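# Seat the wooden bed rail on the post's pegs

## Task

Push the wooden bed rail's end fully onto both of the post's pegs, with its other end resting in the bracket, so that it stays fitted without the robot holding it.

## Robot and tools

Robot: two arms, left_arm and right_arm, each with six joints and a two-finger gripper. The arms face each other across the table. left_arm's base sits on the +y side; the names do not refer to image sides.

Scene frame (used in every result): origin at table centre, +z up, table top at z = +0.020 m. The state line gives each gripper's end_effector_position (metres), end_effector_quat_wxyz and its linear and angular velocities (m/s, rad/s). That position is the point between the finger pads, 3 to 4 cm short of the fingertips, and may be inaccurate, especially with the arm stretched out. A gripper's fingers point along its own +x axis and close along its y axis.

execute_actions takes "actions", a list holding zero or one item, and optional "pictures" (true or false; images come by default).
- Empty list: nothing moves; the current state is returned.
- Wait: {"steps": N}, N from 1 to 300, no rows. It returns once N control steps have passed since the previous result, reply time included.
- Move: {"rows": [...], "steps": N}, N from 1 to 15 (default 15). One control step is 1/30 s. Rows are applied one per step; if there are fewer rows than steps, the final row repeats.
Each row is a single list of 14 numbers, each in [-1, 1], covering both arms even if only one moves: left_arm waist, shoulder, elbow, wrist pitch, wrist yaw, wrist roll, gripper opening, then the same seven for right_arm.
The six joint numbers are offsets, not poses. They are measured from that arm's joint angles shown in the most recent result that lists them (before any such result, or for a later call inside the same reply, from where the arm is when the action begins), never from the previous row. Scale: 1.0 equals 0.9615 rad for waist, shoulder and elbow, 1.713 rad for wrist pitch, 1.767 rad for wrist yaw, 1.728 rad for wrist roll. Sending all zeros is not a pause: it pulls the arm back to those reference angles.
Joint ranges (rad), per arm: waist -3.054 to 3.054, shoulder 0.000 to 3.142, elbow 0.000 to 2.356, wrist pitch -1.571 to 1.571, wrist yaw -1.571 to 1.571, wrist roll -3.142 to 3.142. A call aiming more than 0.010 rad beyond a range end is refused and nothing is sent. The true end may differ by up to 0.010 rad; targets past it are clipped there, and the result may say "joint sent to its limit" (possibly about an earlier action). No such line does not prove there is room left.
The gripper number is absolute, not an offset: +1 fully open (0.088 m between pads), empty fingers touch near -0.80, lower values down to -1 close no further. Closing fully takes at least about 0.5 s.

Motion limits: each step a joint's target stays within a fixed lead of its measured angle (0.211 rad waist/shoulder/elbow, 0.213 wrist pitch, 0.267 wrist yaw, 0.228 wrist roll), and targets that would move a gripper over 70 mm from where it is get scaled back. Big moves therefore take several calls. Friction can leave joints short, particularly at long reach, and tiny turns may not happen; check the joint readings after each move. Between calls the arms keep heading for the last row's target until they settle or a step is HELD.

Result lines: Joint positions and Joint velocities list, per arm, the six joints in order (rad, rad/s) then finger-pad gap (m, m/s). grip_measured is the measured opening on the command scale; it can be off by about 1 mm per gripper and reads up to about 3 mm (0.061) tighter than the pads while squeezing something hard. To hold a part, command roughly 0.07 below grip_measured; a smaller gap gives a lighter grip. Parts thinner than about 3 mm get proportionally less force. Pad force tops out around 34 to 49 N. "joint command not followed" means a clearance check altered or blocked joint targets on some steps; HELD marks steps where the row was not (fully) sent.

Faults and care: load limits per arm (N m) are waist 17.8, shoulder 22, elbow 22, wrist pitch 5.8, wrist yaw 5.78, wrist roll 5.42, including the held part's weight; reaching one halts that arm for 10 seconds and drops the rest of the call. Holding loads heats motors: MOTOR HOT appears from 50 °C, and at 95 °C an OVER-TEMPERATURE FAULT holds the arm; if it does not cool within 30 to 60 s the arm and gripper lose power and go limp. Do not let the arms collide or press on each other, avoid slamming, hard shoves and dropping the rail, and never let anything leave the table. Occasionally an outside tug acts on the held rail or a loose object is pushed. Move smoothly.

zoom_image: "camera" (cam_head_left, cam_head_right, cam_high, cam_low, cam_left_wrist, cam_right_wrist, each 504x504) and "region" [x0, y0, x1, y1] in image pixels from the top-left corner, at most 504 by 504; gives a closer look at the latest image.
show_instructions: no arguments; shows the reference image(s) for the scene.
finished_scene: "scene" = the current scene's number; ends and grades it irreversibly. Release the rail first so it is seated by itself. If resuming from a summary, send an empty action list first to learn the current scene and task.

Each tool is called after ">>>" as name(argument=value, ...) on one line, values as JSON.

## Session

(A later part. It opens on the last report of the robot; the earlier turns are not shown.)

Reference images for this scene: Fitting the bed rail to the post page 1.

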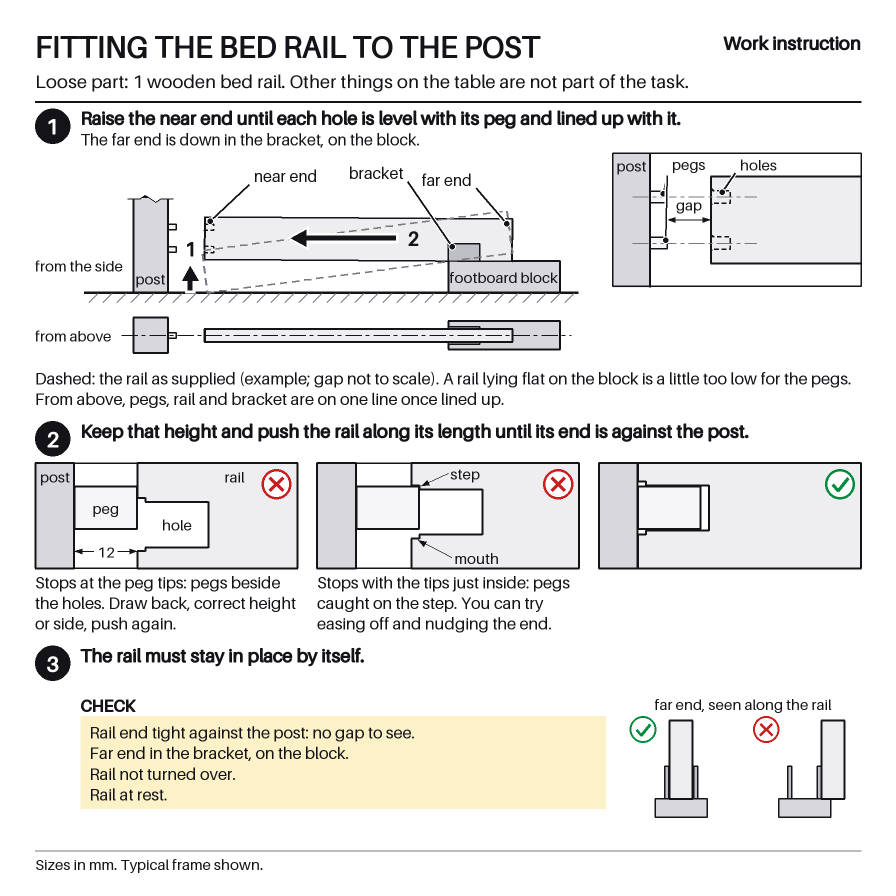

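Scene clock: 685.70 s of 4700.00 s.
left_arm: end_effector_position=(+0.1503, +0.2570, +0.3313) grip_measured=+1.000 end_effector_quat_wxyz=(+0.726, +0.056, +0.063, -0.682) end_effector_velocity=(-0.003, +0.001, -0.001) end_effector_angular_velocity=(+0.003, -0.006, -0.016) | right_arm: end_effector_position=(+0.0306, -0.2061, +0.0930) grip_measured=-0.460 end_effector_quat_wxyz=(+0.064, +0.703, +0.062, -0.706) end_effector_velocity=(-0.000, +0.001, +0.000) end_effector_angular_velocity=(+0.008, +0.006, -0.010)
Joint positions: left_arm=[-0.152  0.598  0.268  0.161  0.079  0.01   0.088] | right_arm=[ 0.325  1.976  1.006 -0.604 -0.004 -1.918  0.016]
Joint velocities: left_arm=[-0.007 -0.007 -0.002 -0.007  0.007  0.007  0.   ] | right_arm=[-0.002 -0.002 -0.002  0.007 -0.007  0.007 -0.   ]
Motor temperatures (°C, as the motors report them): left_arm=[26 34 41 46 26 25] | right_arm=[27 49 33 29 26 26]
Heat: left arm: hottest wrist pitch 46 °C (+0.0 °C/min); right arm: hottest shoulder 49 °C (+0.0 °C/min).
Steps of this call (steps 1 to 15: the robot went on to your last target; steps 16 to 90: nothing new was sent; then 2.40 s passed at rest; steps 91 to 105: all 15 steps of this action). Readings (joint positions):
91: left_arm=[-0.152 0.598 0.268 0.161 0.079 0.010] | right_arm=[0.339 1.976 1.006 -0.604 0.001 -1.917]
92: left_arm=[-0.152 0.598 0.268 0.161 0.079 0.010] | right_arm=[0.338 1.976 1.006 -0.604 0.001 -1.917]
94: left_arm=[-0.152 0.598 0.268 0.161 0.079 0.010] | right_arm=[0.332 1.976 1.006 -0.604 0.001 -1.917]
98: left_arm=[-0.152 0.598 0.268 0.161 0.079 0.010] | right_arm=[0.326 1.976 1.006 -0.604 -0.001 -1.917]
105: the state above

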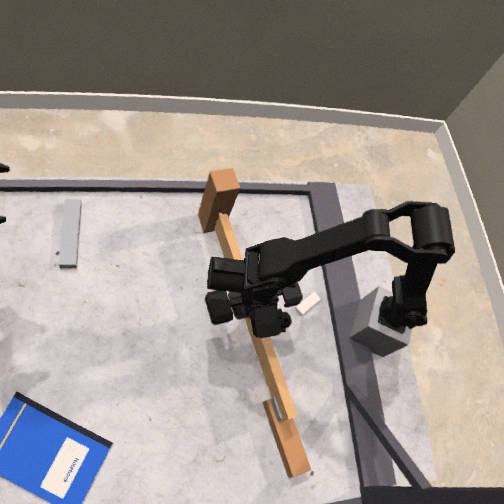

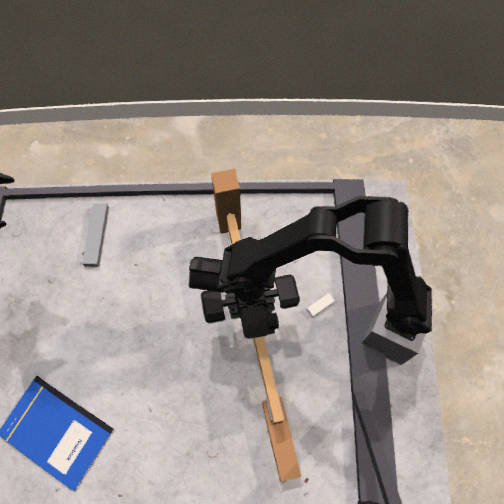

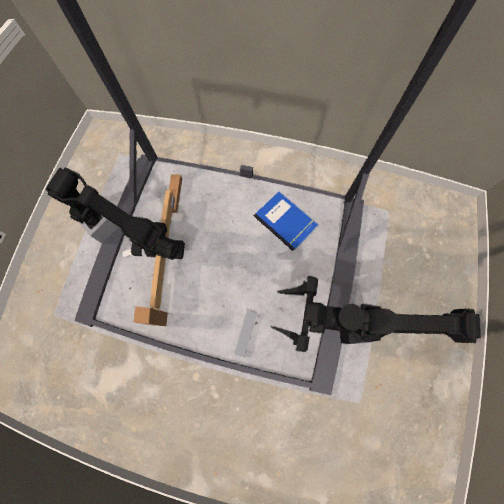

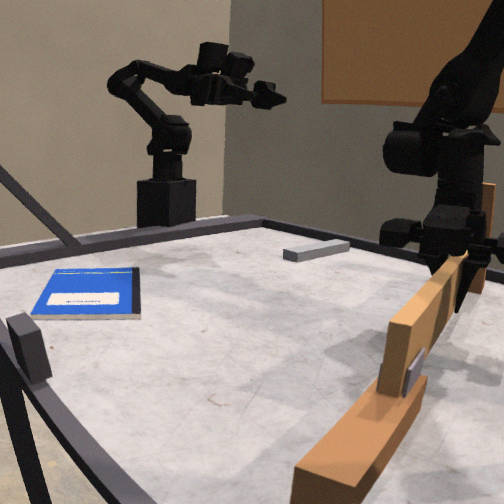

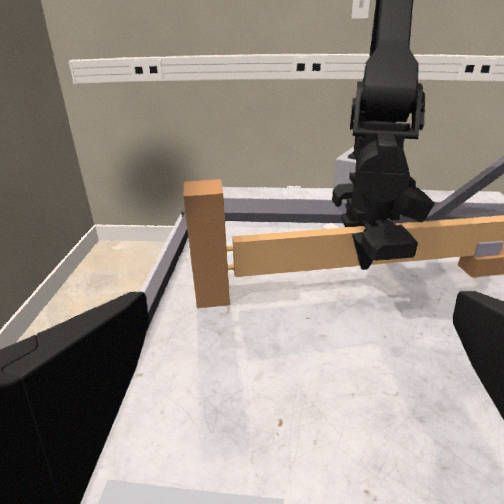

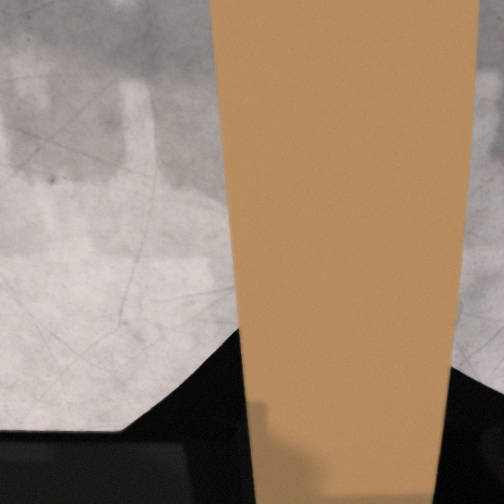

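>>> execute_actions(actions=[{"rows":[[0,0,0,0,0,0,1,0.02,-0.01,0.01,0,0.001,0.0,-0.65],[0,0,0,0,0,0,1,0.02,-0.01,0.01,0,0.001,0.0,-0.65],[0,0,0,0,0,0,1,0.02,-0.01,0.01,0,0.001,0.0,-0.65],[0,0,0,0,0,0,1,0.02,-0.01,0.01,0,0.001,0.0,-0.65],[0,0,0,0,0,0,1,0.02,-0.01,0.01,0,0.001,0.0,-0.65],[0,0,0,0,0,0,1,0.02,-0.01,0.01,0,0.001,-0.006,-0.65],[0,0,0,0,0,0,1,0.02,-0.01,0.01,0,0.001,-0.006,-0.65],[0,0,0,0,0,0,1,0.02,-0.01,0.01,0,0.001,-0.006,-0.65],[0,0,0,0,0,0,1,0.02,-0.01,0.01,0,0.001,-0.001,-0.65]],"steps":13}], pictures=false)

Scene clock: 692.03 s of 4700.00 s.
left_arm: end_effector_position=(+0.1503, +0.2570, +0.3313) grip_measured=+1.000 end_effector_quat_wxyz=(+0.726, +0.056, +0.063, -0.682) end_effector_velocity=(+0.003, +0.000, -0.001) end_effector_angular_velocity=(+0.007, +0.005, +0.020) | right_arm: end_effector_position=(+0.0266, -0.2055, +0.0930) grip_measured=-0.460 end_effector_quat_wxyz=(+0.072, +0.704, +0.069, -0.703) end_effector_velocity=(+0.001, -0.003, -0.001) end_effector_angular_velocity=(-0.011, +0.009, -0.000)
Joint positions: left_arm=[-0.152  0.598  0.268  0.161  0.079  0.01   0.088] | right_arm=[ 0.341  1.976  1.006 -0.604  0.002 -1.921  0.016]
Joint velocities: left_arm=[-0.002  0.002  0.002 -0.007 -0.022 -0.007  0.   ] | right_arm=[-0.007  0.002 -0.002 -0.007 -0.007 -0.007 -0.   ]
Motor temperatures (°C, as the motors report them): left_arm=[26 34 41 46 26 25] | right_arm=[27 49 33 29 26 26]
Heat: left arm: hottest wrist pitch 46 °C (+0.0 °C/min); right arm: hottest shoulder 49 °C (+0.0 °C/min).
Steps of this call (steps 1 to 15: the robot went on to your last target; steps 16 to 90: nothing new was sent; then 2.90 s passed at rest; steps 91 to 103: all 13 steps of this action). Readings (joint positions):
91: left_arm=[-0.152 0.598 0.268 0.161 0.079 0.010] | right_arm=[0.327 1.976 1.006 -0.604 -0.002 -1.918]
92: left_arm=[-0.152 0.598 0.268 0.161 0.079 0.010] | right_arm=[0.329 1.976 1.006 -0.604 0.002 -1.918]
94: left_arm=[-0.152 0.598 0.268 0.161 0.079 0.010] | right_arm=[0.334 1.976 1.006 -0.604 0.002 -1.918]
98: left_arm=[-0.152 0.598 0.268 0.161 0.079 0.010] | right_arm=[0.340 1.976 1.006 -0.604 0.002 -1.921]
103: the state above

>>> execute_actions(actions=[{"rows":[[0,0,0,0,0,0,1,0.003,-0.01,0.01,0,-0.0085,0.001,-0.65],[0,0,0,0,0,0,1,0.003,-0.01,0.01,0,-0.0085,0.001,-0.65],[0,0,0,0,0,0,1,0.003,-0.01,0.01,0,-0.0085,0.001,-0.65],[0,0,0,0,0,0,1,0.003,-0.01,0.01,0,-0.0085,0.001,-0.65],[0,0,0,0,0,0,1,0.003,-0.01,0.01,0,-0.0085,0.001,-0.65],[0,0,0,0,0,0,1,0.003,-0.01,0.01,0,-0.002,0.001,-0.65]],"steps":9}], pictures=false)

Scene clock: 696.13 s of 4700.00 s.
left_arm: end_effector_position=(+0.1503, +0.2570, +0.3313) grip_measured=+1.000 end_effector_quat_wxyz=(+0.726, +0.056, +0.063, -0.682) end_effector_velocity=(+0.003, -0.000, +0.003) end_effector_angular_velocity=(-0.011, -0.013, +0.018) | right_arm: end_effector_position=(+0.0257, -0.2053, +0.0930) grip_measured=-0.460 end_effector_quat_wxyz=(+0.071, +0.702, +0.069, -0.705) end_effector_velocity=(-0.001, -0.002, +0.000) end_effector_angular_velocity=(-0.006, +0.008, +0.005)
Joint positions: left_arm=[-0.152  0.598  0.268  0.161  0.079  0.01   0.088] | right_arm=[ 0.341  1.976  1.006 -0.604 -0.004 -1.921  0.016]
Joint velocities: left_arm=[-0.002 -0.002  0.002  0.007 -0.022  0.007  0.   ] | right_arm=[-0.002 -0.002 -0.002 -0.007 -0.007 -0.007 -0.   ]
Motor temperatures (°C, as the motors report them): left_arm=[26 33 41 46 26 25] | right_arm=[27 49 33 29 26 26]
Heat: left arm: hottest wrist pitch 46 °C (+0.0 °C/min); right arm: hottest shoulder 49 °C (+0.0 °C/min).
Steps of this call (steps 1 to 15: the robot went on to your last target; steps 16 to 90: nothing new was sent; then 0.80 s passed at rest; steps 91 to 99: all 9 steps of this action). Readings (joint positions):
91: left_arm=[-0.152 0.598 0.268 0.161 0.079 0.010] | right_arm=[0.341 1.976 1.006 -0.604 0.001 -1.921]
92: left_arm=[-0.152 0.598 0.268 0.161 0.079 0.010] | right_arm=[0.341 1.976 1.006 -0.604 -0.001 -1.921]
94: left_arm=[-0.152 0.598 0.268 0.161 0.079 0.010] | right_arm=[0.341 1.976 1.006 -0.604 -0.003 -1.921]
98: left_arm=[-0.152 0.598 0.268 0.161 0.079 0.010] | right_arm=[0.341 1.976 1.006 -0.604 -0.004 -1.921]
99: the state above

>>> execute_actions(actions=[{"rows":[[0,0,0,0,0,0,1,-0.016,-0.01,0.01,0,0.002,0.001,-0.65],[0,0,0,0,0,0,1,-0.018,-0.01,0.01,0,0.002,0.001,-0.65],[0,0,0,0,0,0,1,-0.02,-0.01,0.01,0,0.002,0.001,-0.65],[0,0,0,0,0,0,1,-0.022,-0.01,0.01,0,0.002,0.001,-0.65],[0,0,0,0,0,0,1,-0.024,-0.01,0.01,0,0.002,0.001,-0.65],[0,0,0,0,0,0,1,-0.026,-0.01,0.01,0,0.002,0.001,-0.65],[0,0,0,0,0,0,1,-0.028,-0.01,0.01,0,0.002,0.001,-0.65],[0,0,0,0,0,0,1,-0.03,-0.01,0.01,0,0.002,0.001,-0.65],[0,0,0,0,0,0,1,-0.032,-0.01,0.01,0,0.002,0.001,-0.65],[0,0,0,0,0,0,1,-0.035,-0.01,0.01,0,0.002,0.001,-0.65]],"steps":15}])

>>> zoom_image(camera="cam_left_wrist", region=[190,220,290,300])

>>> zoom_image(camera="cam_head_right", region=[205,190,265,250])

Scene clock: 703.80 s of 4700.00 s.
left_arm: end_effector_position=(+0.1503, +0.2570, +0.3313) grip_measured=+1.000 end_effector_quat_wxyz=(+0.726, +0.056, +0.063, -0.682) end_effector_velocity=(+0.000, +0.000, -0.003) end_effector_angular_velocity=(+0.013, -0.007, +0.004) | right_arm: end_effector_position=(+0.0307, -0.2061, +0.0930) grip_measured=-0.460 end_effector_quat_wxyz=(+0.065, +0.701, +0.064, -0.707) end_effector_velocity=(+0.000, -0.007, +0.001) end_effector_angular_velocity=(-0.020, +0.011, -0.015)
Joint positions: left_arm=[-0.152  0.598  0.268  0.161  0.079  0.01   0.088] | right_arm=[ 0.323  1.976  1.006 -0.604 -0.007 -1.923  0.016]
Joint velocities: left_arm=[-0.002  0.002 -0.002 -0.007 -0.007  0.007  0.   ] | right_arm=[-0.007 -0.007 -0.007 -0.022 -0.007  0.007 -0.   ]
Motor temperatures (°C, as the motors report them): left_arm=[26 33 41 46 26 25] | right_arm=[27 49 34 29 26 26]
Heat: left arm: hottest wrist pitch 46 °C (+0.0 °C/min); right arm: hottest shoulder 49 °C (+0.0 °C/min).
Steps of this call (steps 1 to 15: the robot went on to your last target; steps 16 to 90: nothing new was sent; then 4.17 s passed at rest; steps 91 to 105: all 15 steps of this action). Readings (joint positions):
91: left_arm=[-0.152 0.598 0.268 0.161 0.079 0.010] | right_arm=[0.340 1.976 1.006 -0.604 -0.003 -1.921]
92: left_arm=[-0.152 0.598 0.268 0.161 0.079 0.010] | right_arm=[0.338 1.976 1.006 -0.604 -0.003 -1.921]
94: left_arm=[-0.152 0.598 0.268 0.161 0.079 0.010] | right_arm=[0.332 1.976 1.006 -0.604 -0.003 -1.921]
98: left_arm=[-0.152 0.598 0.268 0.161 0.079 0.010] | right_arm=[0.325 1.976 1.006 -0.604 -0.005 -1.922]
105: the state above

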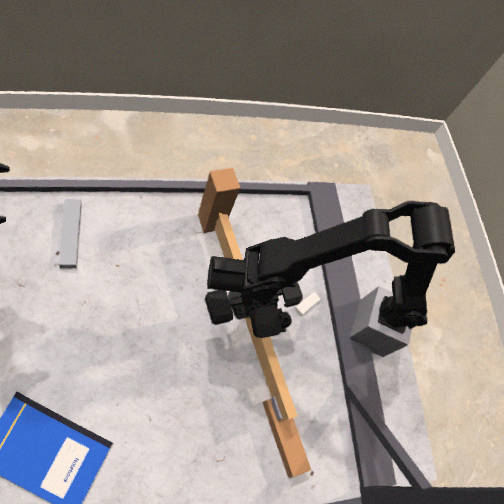

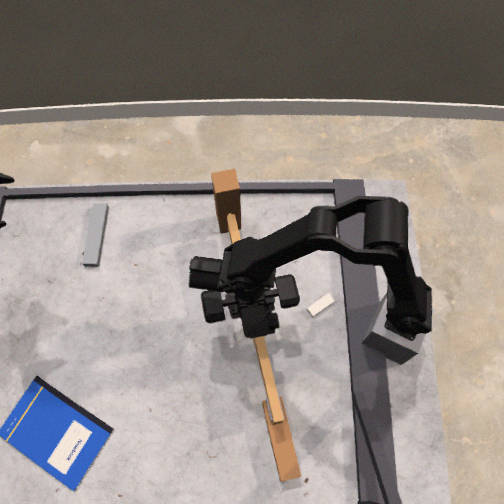

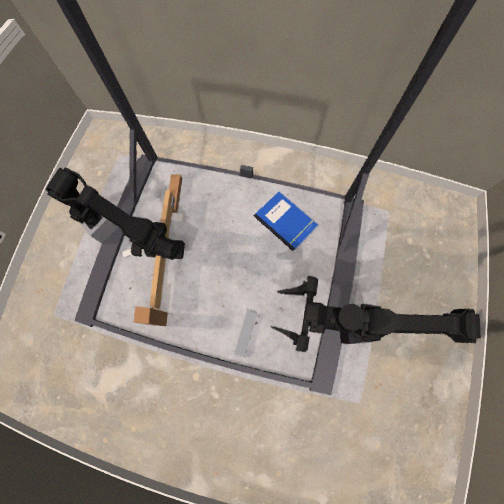

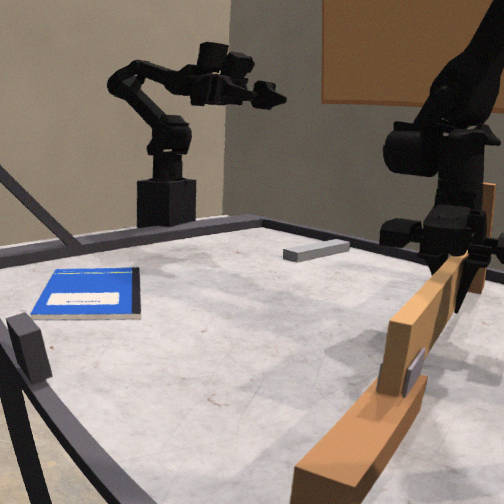

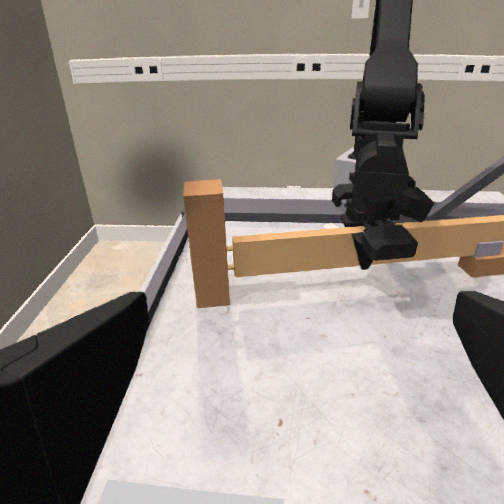

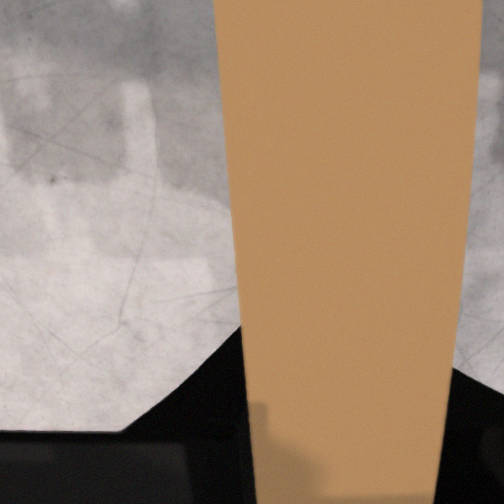

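Region (190, 220, 290, 300) of cam_left_wrist's 504x504 image, scaled by 5.040, with more detail than that image has; it fills the top 403 rows of this view, and the rest is white.

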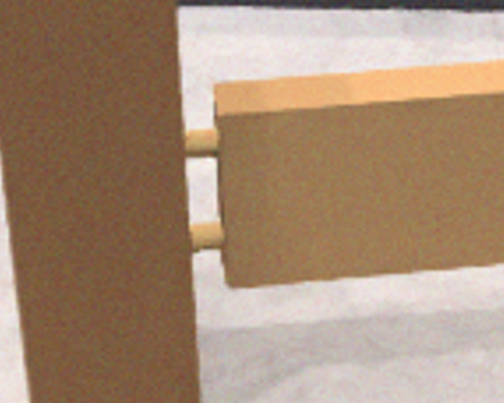

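Region (205, 190, 265, 250) of cam_head_right's 504x504 image, scaled by 8.400, with more detail than that image has.

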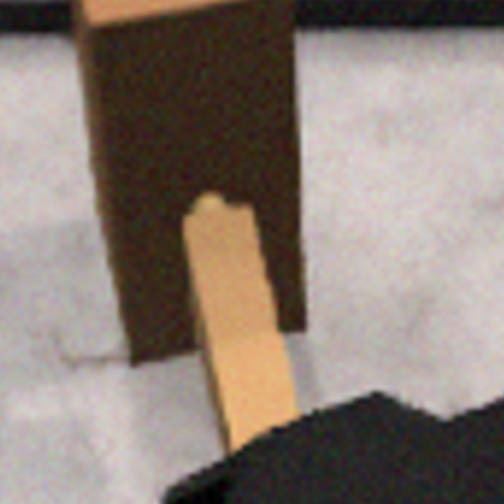

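>>> execute_actions(actions=[{"rows":[[0,0,0,0,0,0,1,0.011,-0.01,0.01,0,0.002,-0.006,-0.65],[0,0,0,0,0,0,1,0.011,-0.01,0.01,0,0.002,-0.006,-0.65],[0,0,0,0,0,0,1,0.011,-0.01,0.01,0,0.002,-0.006,-0.65],[0,0,0,0,0,0,1,0.005,-0.01,0.01,0,0.002,-0.001,-0.65]],"steps":8}])

>>> zoom_image(camera="cam_left_wrist", region=[190,220,290,300])

>>> zoom_image(camera="cam_head_right", region=[205,190,265,250])

Scene clock: 710.30 s of 4700.00 s.
left_arm: end_effector_position=(+0.1503, +0.2570, +0.3313) grip_measured=+1.000 end_effector_quat_wxyz=(+0.726, +0.056, +0.063, -0.682) end_effector_velocity=(+0.000, +0.000, +0.000) end_effector_angular_velocity=(+0.001, +0.021, +0.008) | right_arm: end_effector_position=(+0.0302, -0.2061, +0.0930) grip_measured=-0.460 end_effector_quat_wxyz=(+0.068, +0.703, +0.066, -0.705) end_effector_velocity=(+0.001, -0.002, +0.000) end_effector_angular_velocity=(-0.006, +0.008, -0.000)
Joint positions: left_arm=[-0.152  0.598  0.268  0.161  0.079  0.01   0.088] | right_arm=[ 0.326  1.976  1.006 -0.604 -0.003 -1.927  0.016]
Joint velocities: left_arm=[-0.002 -0.002  0.002 -0.007 -0.007 -0.022  0.   ] | right_arm=[-0.007 -0.002 -0.002 -0.007 -0.007 -0.007  0.   ]
Motor temperatures (°C, as the motors report them): left_arm=[26 33 41 47 26 25] | right_arm=[27 49 34 29 26 26]
Heat: left arm: hottest wrist pitch 47 °C (+1.0 °C/min); right arm: hottest shoulder 49 °C (+0.0 °C/min).
Steps of this call (steps 1 to 15: the robot went on to your last target; steps 16 to 90: nothing new was sent; then 3.23 s passed at rest; steps 91 to 98: all 8 steps of this action). Readings (joint positions):
91: left_arm=[-0.152 0.598 0.268 0.161 0.079 0.010] | right_arm=[0.324 1.976 1.006 -0.604 -0.006 -1.926]
92: left_arm=[-0.152 0.598 0.268 0.161 0.079 0.010] | right_arm=[0.325 1.976 1.006 -0.604 -0.004 -1.926]
94: left_arm=[-0.152 0.598 0.268 0.161 0.079 0.010] | right_arm=[0.326 1.976 1.006 -0.604 -0.003 -1.927]
98: the state above

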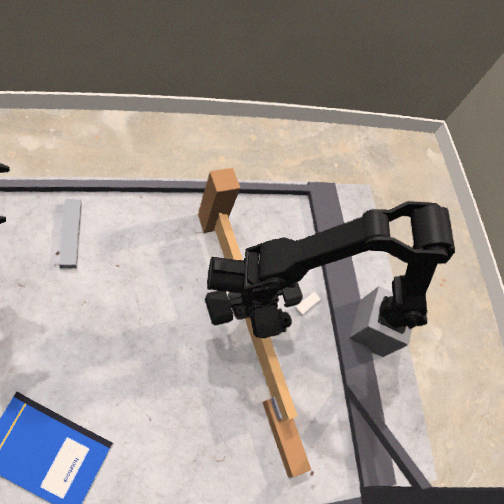

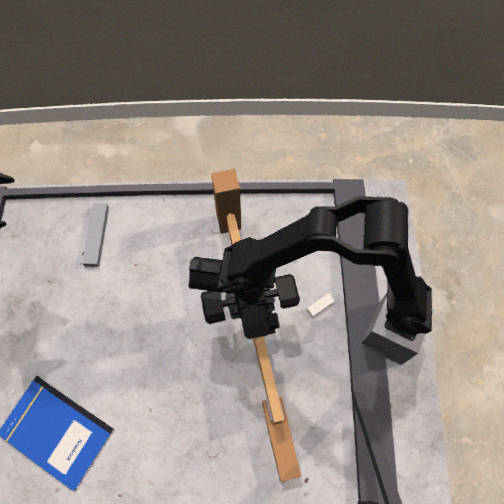

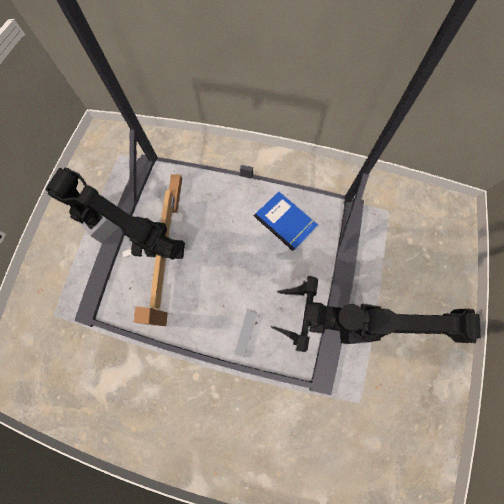

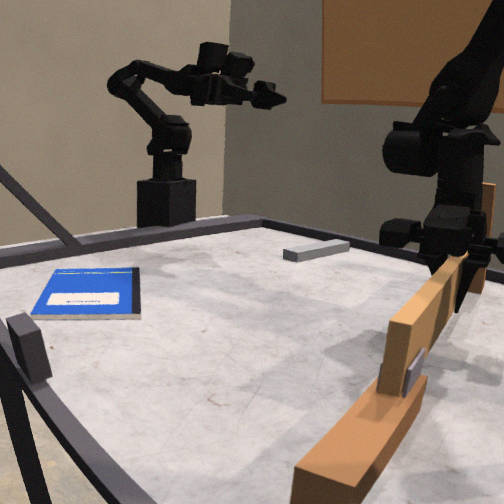

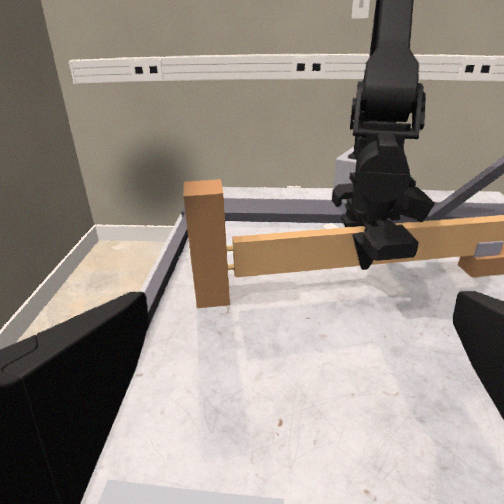

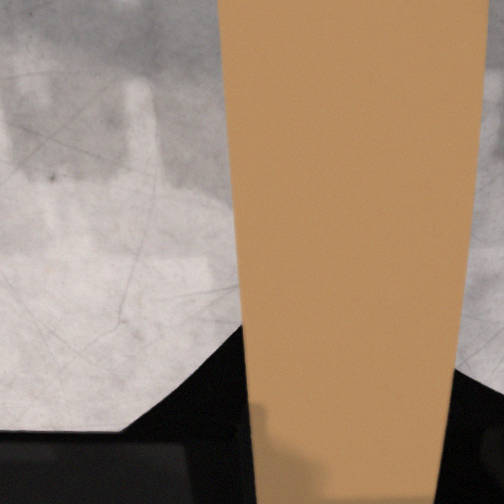

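Region (190, 220, 290, 300) of cam_left_wrist's 504x504 image, scaled by 5.040, with more detail than that image has; it fills the top 403 rows of this view, and the rest is white.

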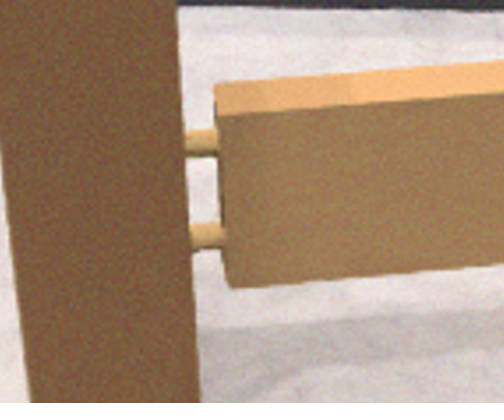

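Region (205, 190, 265, 250) of cam_head_right's 504x504 image, scaled by 8.400, with more detail than that image has.

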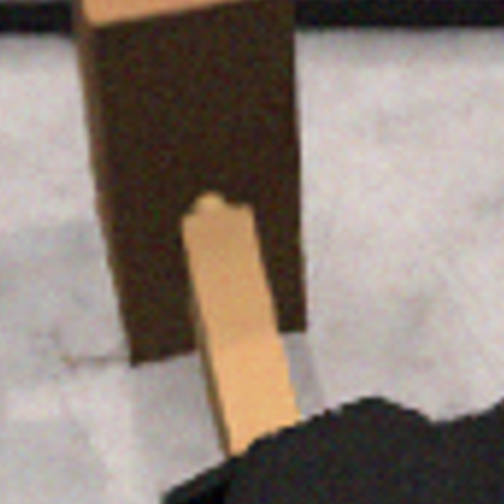

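>>> execute_actions(actions=[{"rows":[[0,0,0,0,0,0,1,0.003,-0.01,0.01,0,0.001,-0.0055,-0.65],[0,0,0,0,0,0,1,0.003,-0.01,0.01,0,0.001,-0.0055,-0.65],[0,0,0,0,0,0,1,0.003,-0.01,0.01,0,0.001,-0.0055,-0.65],[0,0,0,0,0,0,1,0.003,-0.01,0.01,0,0.001,-0.001,-0.65]],"steps":7}])

>>> zoom_image(camera="cam_head_right", region=[205,190,265,250])

Scene clock: 713.83 s of 4700.00 s.
left_arm: end_effector_position=(+0.1503, +0.2570, +0.3313) grip_measured=+1.000 end_effector_quat_wxyz=(+0.726, +0.056, +0.063, -0.682) end_effector_velocity=(+0.003, +0.000, +0.000) end_effector_angular_velocity=(+0.002, +0.004, +0.020) | right_arm: end_effector_position=(+0.0302, -0.2061, +0.0930) grip_measured=-0.460 end_effector_quat_wxyz=(+0.069, +0.702, +0.067, -0.705) end_effector_velocity=(-0.001, -0.002, +0.000) end_effector_angular_velocity=(-0.006, +0.008, -0.010)
Joint positions: left_arm=[-0.152  0.598  0.268  0.161  0.079  0.01   0.088] | right_arm=[ 0.326  1.976  1.006 -0.604 -0.003 -1.929  0.016]
Joint velocities: left_arm=[-0.002 -0.002  0.002 -0.007 -0.022 -0.007  0.   ] | right_arm=[-0.002 -0.002 -0.002 -0.007 -0.007  0.007 -0.   ]
Motor temperatures (°C, as the motors report them): left_arm=[26 33 41 47 26 25] | right_arm=[27 49 34 29 26 26]
Heat: left arm: hottest wrist pitch 47 °C (+1.0 °C/min); right arm: hottest shoulder 49 °C (+0.0 °C/min).
Steps of this call (steps 1 to 15: the robot went on to your last target; steps 16 to 90: nothing new was sent; then 0.30 s passed at rest; steps 91 to 97: all 7 steps of this action). Readings (joint positions):
91: left_arm=[-0.152 0.598 0.268 0.161 0.079 0.010] | right_arm=[0.326 1.976 1.006 -0.604 -0.003 -1.927]
92: left_arm=[-0.152 0.598 0.268 0.161 0.079 0.010] | right_arm=[0.326 1.976 1.006 -0.604 -0.003 -1.928]
94: left_arm=[-0.152 0.598 0.268 0.161 0.079 0.010] | right_arm=[0.326 1.976 1.006 -0.604 -0.003 -1.929]
97: the state above

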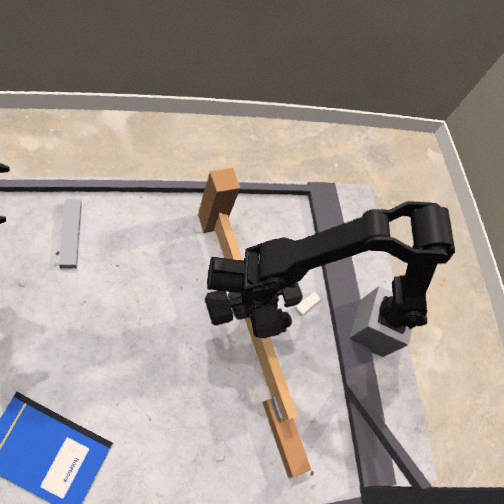

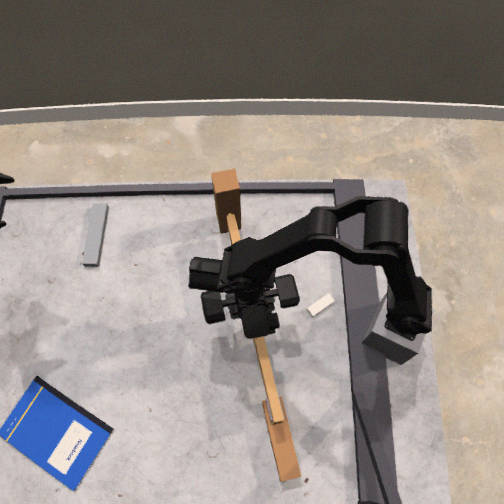

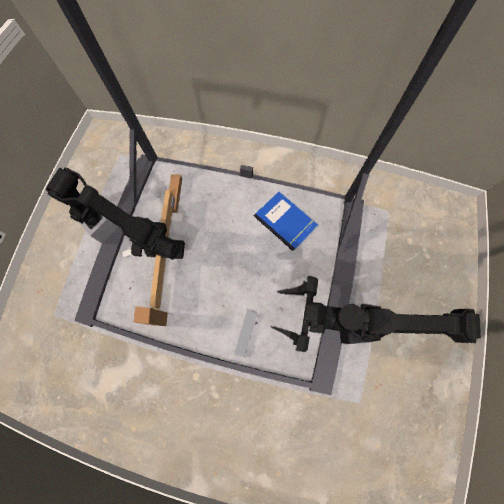

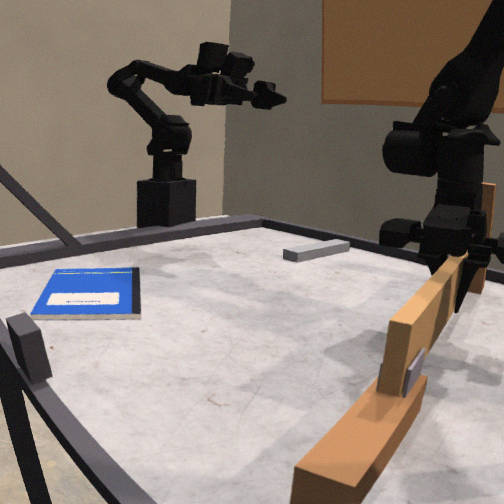

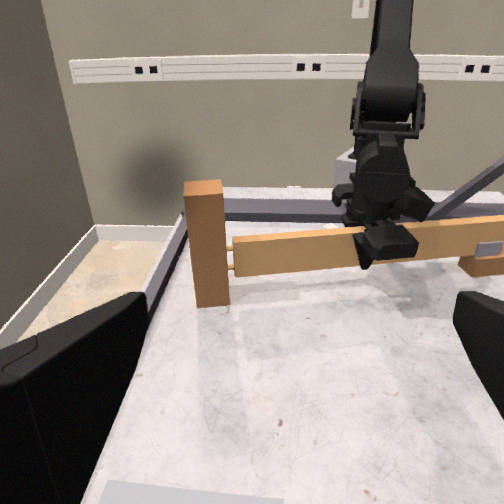

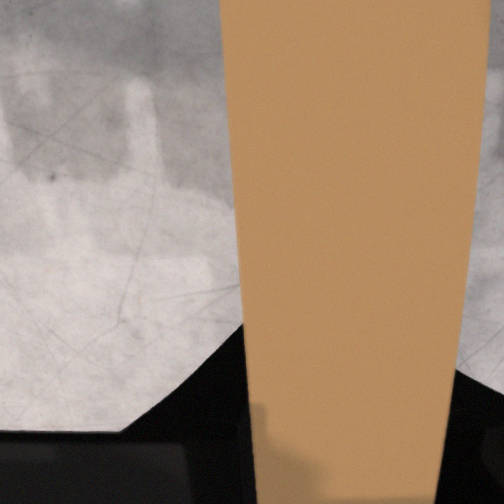

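Region (205, 190, 265, 250) of cam_head_right's 504x504 image, scaled by 8.400, with more detail than that image has.

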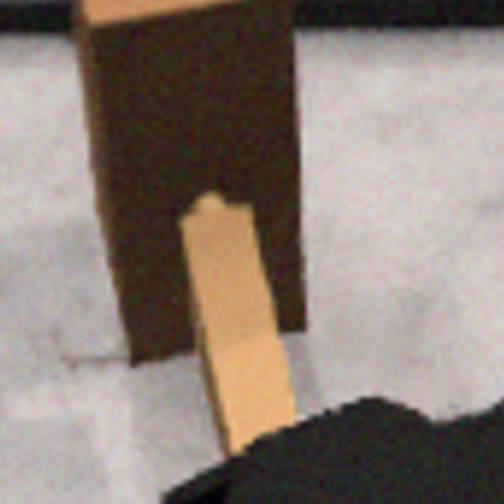

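H≈215.5. One more small roll then push.

>>> execute_actions(actions=[{"rows":[[0,0,0,0,0,0,1,0.003,-0.01,0.01,0,0.001,-0.0055,-0.65],[0,0,0,0,0,0,1,0.003,-0.01,0.01,0,0.001,-0.0055,-0.65],[0,0,0,0,0,0,1,0.003,-0.01,0.01,0,0.001,-0.001,-0.65],[0,0,0,0,0,0,1,-0.018,-0.01,0.01,0,0.001,-0.001,-0.65]],"steps":14}], pictures=false)

Scene clock: 717.23 s of 4700.00 s.
left_arm: end_effector_position=(+0.1503, +0.2570, +0.3313) grip_measured=+1.000 end_effector_quat_wxyz=(+0.726, +0.056, +0.063, -0.682) end_effector_velocity=(+0.000, +0.001, -0.002) end_effector_angular_velocity=(+0.008, -0.007, +0.004) | right_arm: end_effector_position=(+0.0307, -0.2061, +0.0930) grip_measured=-0.460 end_effector_quat_wxyz=(+0.068, +0.701, +0.066, -0.707) end_effector_velocity=(-0.000, -0.000, +0.001) end_effector_angular_velocity=(-0.001, +0.008, +0.005)
Joint positions: left_arm=[-0.152  0.598  0.268  0.161  0.079  0.01   0.088] | right_arm=[ 0.323  1.976  1.006 -0.604 -0.007 -1.931  0.016]
Joint velocities: left_arm=[-0.002 -0.002 -0.002 -0.007 -0.007  0.007  0.   ] | right_arm=[-0.002 -0.002  0.002 -0.007 -0.007 -0.007 -0.   ]
Motor temperatures (°C, as the motors report them): left_arm=[26 33 41 47 26 25] | right_arm=[27 49 34 29 26 26]
Heat: left arm: hottest wrist pitch 47 °C (+1.0 °C/min); right arm: hottest shoulder 49 °C (+0.0 °C/min).
Steps of this call (steps 1 to 15: the robot went on to your last target; steps 16 to 88: nothing new was sent; steps 89 to 102: all 14 steps of this action). Readings (joint positions):
89: left_arm=[-0.152 0.598 0.268 0.161 0.079 0.010] | right_arm=[0.326 1.976 1.006 -0.604 -0.003 -1.929]
90: left_arm=[-0.152 0.598 0.268 0.161 0.079 0.010] | right_arm=[0.326 1.976 1.006 -0.604 -0.003 -1.930]
92: left_arm=[-0.152 0.598 0.268 0.161 0.079 0.010] | right_arm=[0.326 1.976 1.006 -0.604 -0.003 -1.930]
96: left_arm=[-0.152 0.598 0.268 0.161 0.079 0.010] | right_arm=[0.323 1.976 1.006 -0.604 -0.006 -1.931]
102: the state above

>>> execute_actions(actions=[])

>>> zoom_image(camera="cam_left_wrist", region=[190,220,290,300])

>>> zoom_image(camera="cam_head_right", region=[205,190,265,250])

>>> zoom_image(camera="cam_low", region=[360,300,460,400])

Scene clock: 721.23 s of 4700.00 s.
left_arm: end_effector_position=(+0.1503, +0.2570, +0.3313) grip_measured=+1.000 end_effector_quat_wxyz=(+0.726, +0.056, +0.063, -0.682) end_effector_velocity=(+0.000, +0.001, -0.002) end_effector_angular_velocity=(+0.007, +0.007, +0.006) | right_arm: end_effector_position=(+0.0307, -0.2061, +0.0930) grip_measured=-0.460 end_effector_quat_wxyz=(+0.068, +0.701, +0.066, -0.707) end_effector_velocity=(+0.000, -0.006, +0.000) end_effector_angular_velocity=(-0.020, +0.011, -0.015)
Joint positions: left_arm=[-0.152  0.598  0.268  0.161  0.079  0.01   0.088] | right_arm=[ 0.323  1.976  1.006 -0.604 -0.007 -1.931  0.016]
Joint velocities: left_arm=[-0.002 -0.002 -0.002 -0.007 -0.007 -0.007  0.   ] | right_arm=[-0.007 -0.002 -0.002 -0.022 -0.007  0.007 -0.   ]
Motor temperatures (°C, as the motors report them): left_arm=[26 33 41 47 26 25] | right_arm=[27 49 34 29 26 26]
Heat: left arm: hottest wrist pitch 47 °C (+1.0 °C/min); right arm: hottest shoulder 49 °C (+0.0 °C/min).
Steps of this call (steps 1 to 15: the robot went on to your last target; steps 16 to 90: nothing new was sent; then 1.00 s passed at rest). Readings (joint positions):
1: left_arm=[-0.152 0.598 0.268 0.161 0.079 0.010] | right_arm=[0.323 1.976 1.006 -0.604 -0.007 -1.931]
2: left_arm=[-0.152 0.598 0.268 0.161 0.079 0.010] | right_arm=[0.323 1.976 1.006 -0.604 -0.007 -1.931]
4: left_arm=[-0.152 0.598 0.268 0.161 0.079 0.010] | right_arm=[0.323 1.976 1.006 -0.604 -0.007 -1.931]
8: left_arm=[-0.152 0.598 0.268 0.161 0.079 0.010] | right_arm=[0.323 1.976 1.006 -0.604 -0.007 -1.931]
90: the state above
All arms were judged still, so your last target was given up. Only a new action makes them travel on or press farther. Fingers that are still opening or closing keep moving.

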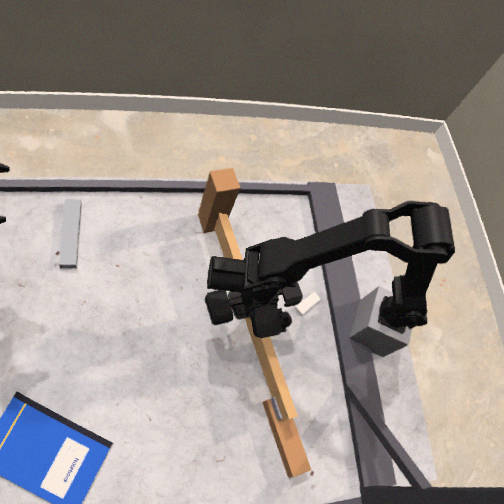

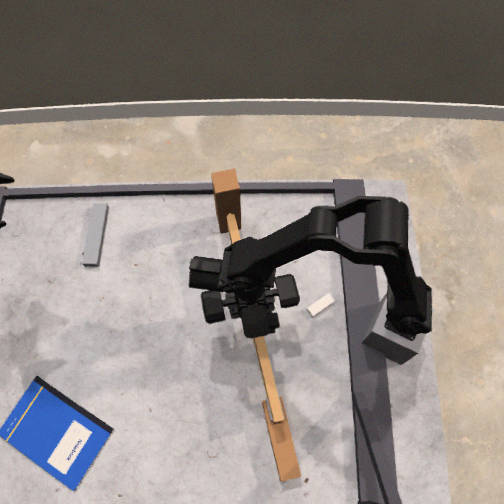

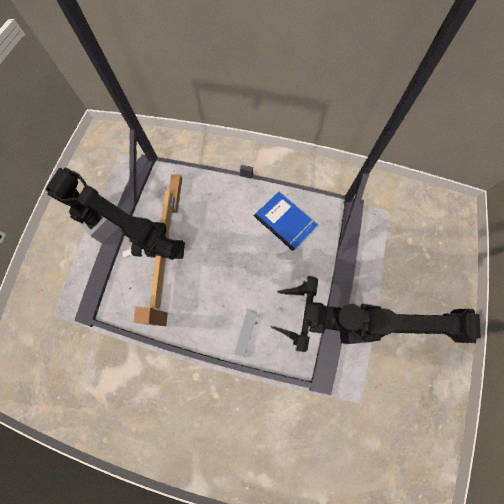

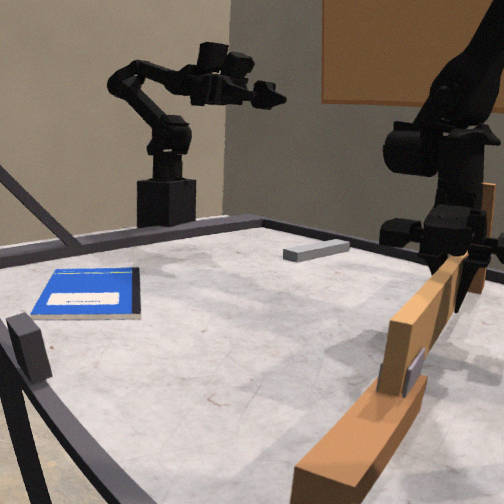

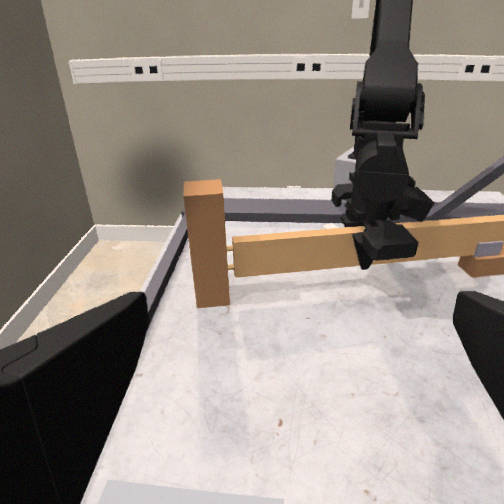

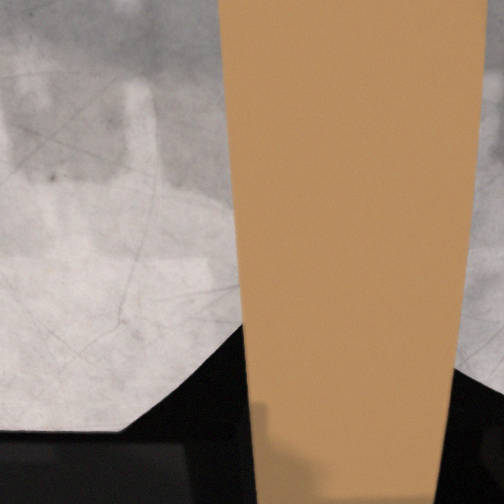

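Region (190, 220, 290, 300) of cam_left_wrist's 504x504 image, scaled by 5.040, with more detail than that image has; it fills the top 403 rows of this view, and the rest is white.

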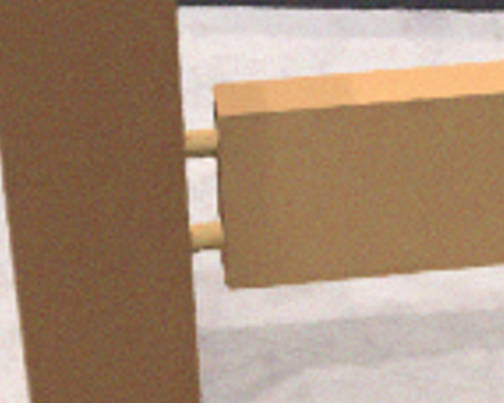

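Region (205, 190, 265, 250) of cam_head_right's 504x504 image, scaled by 8.400, with more detail than that image has.

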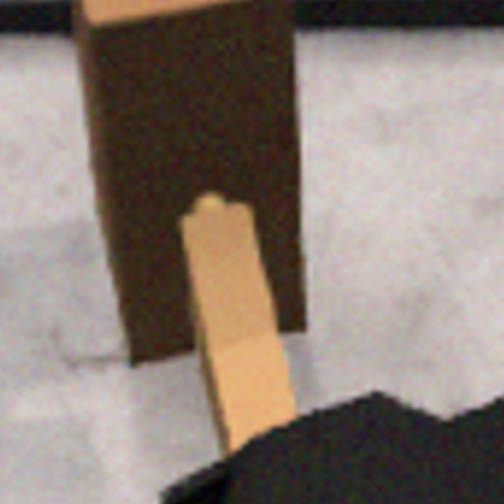

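Region (360, 300, 460, 400) of cam_low's 504x504 image, scaled by 5.040, with more detail than that image has.

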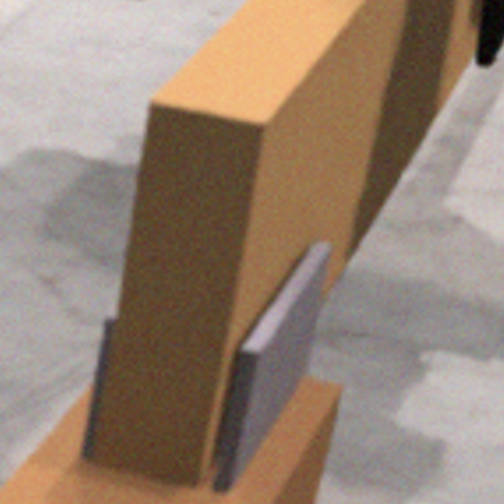

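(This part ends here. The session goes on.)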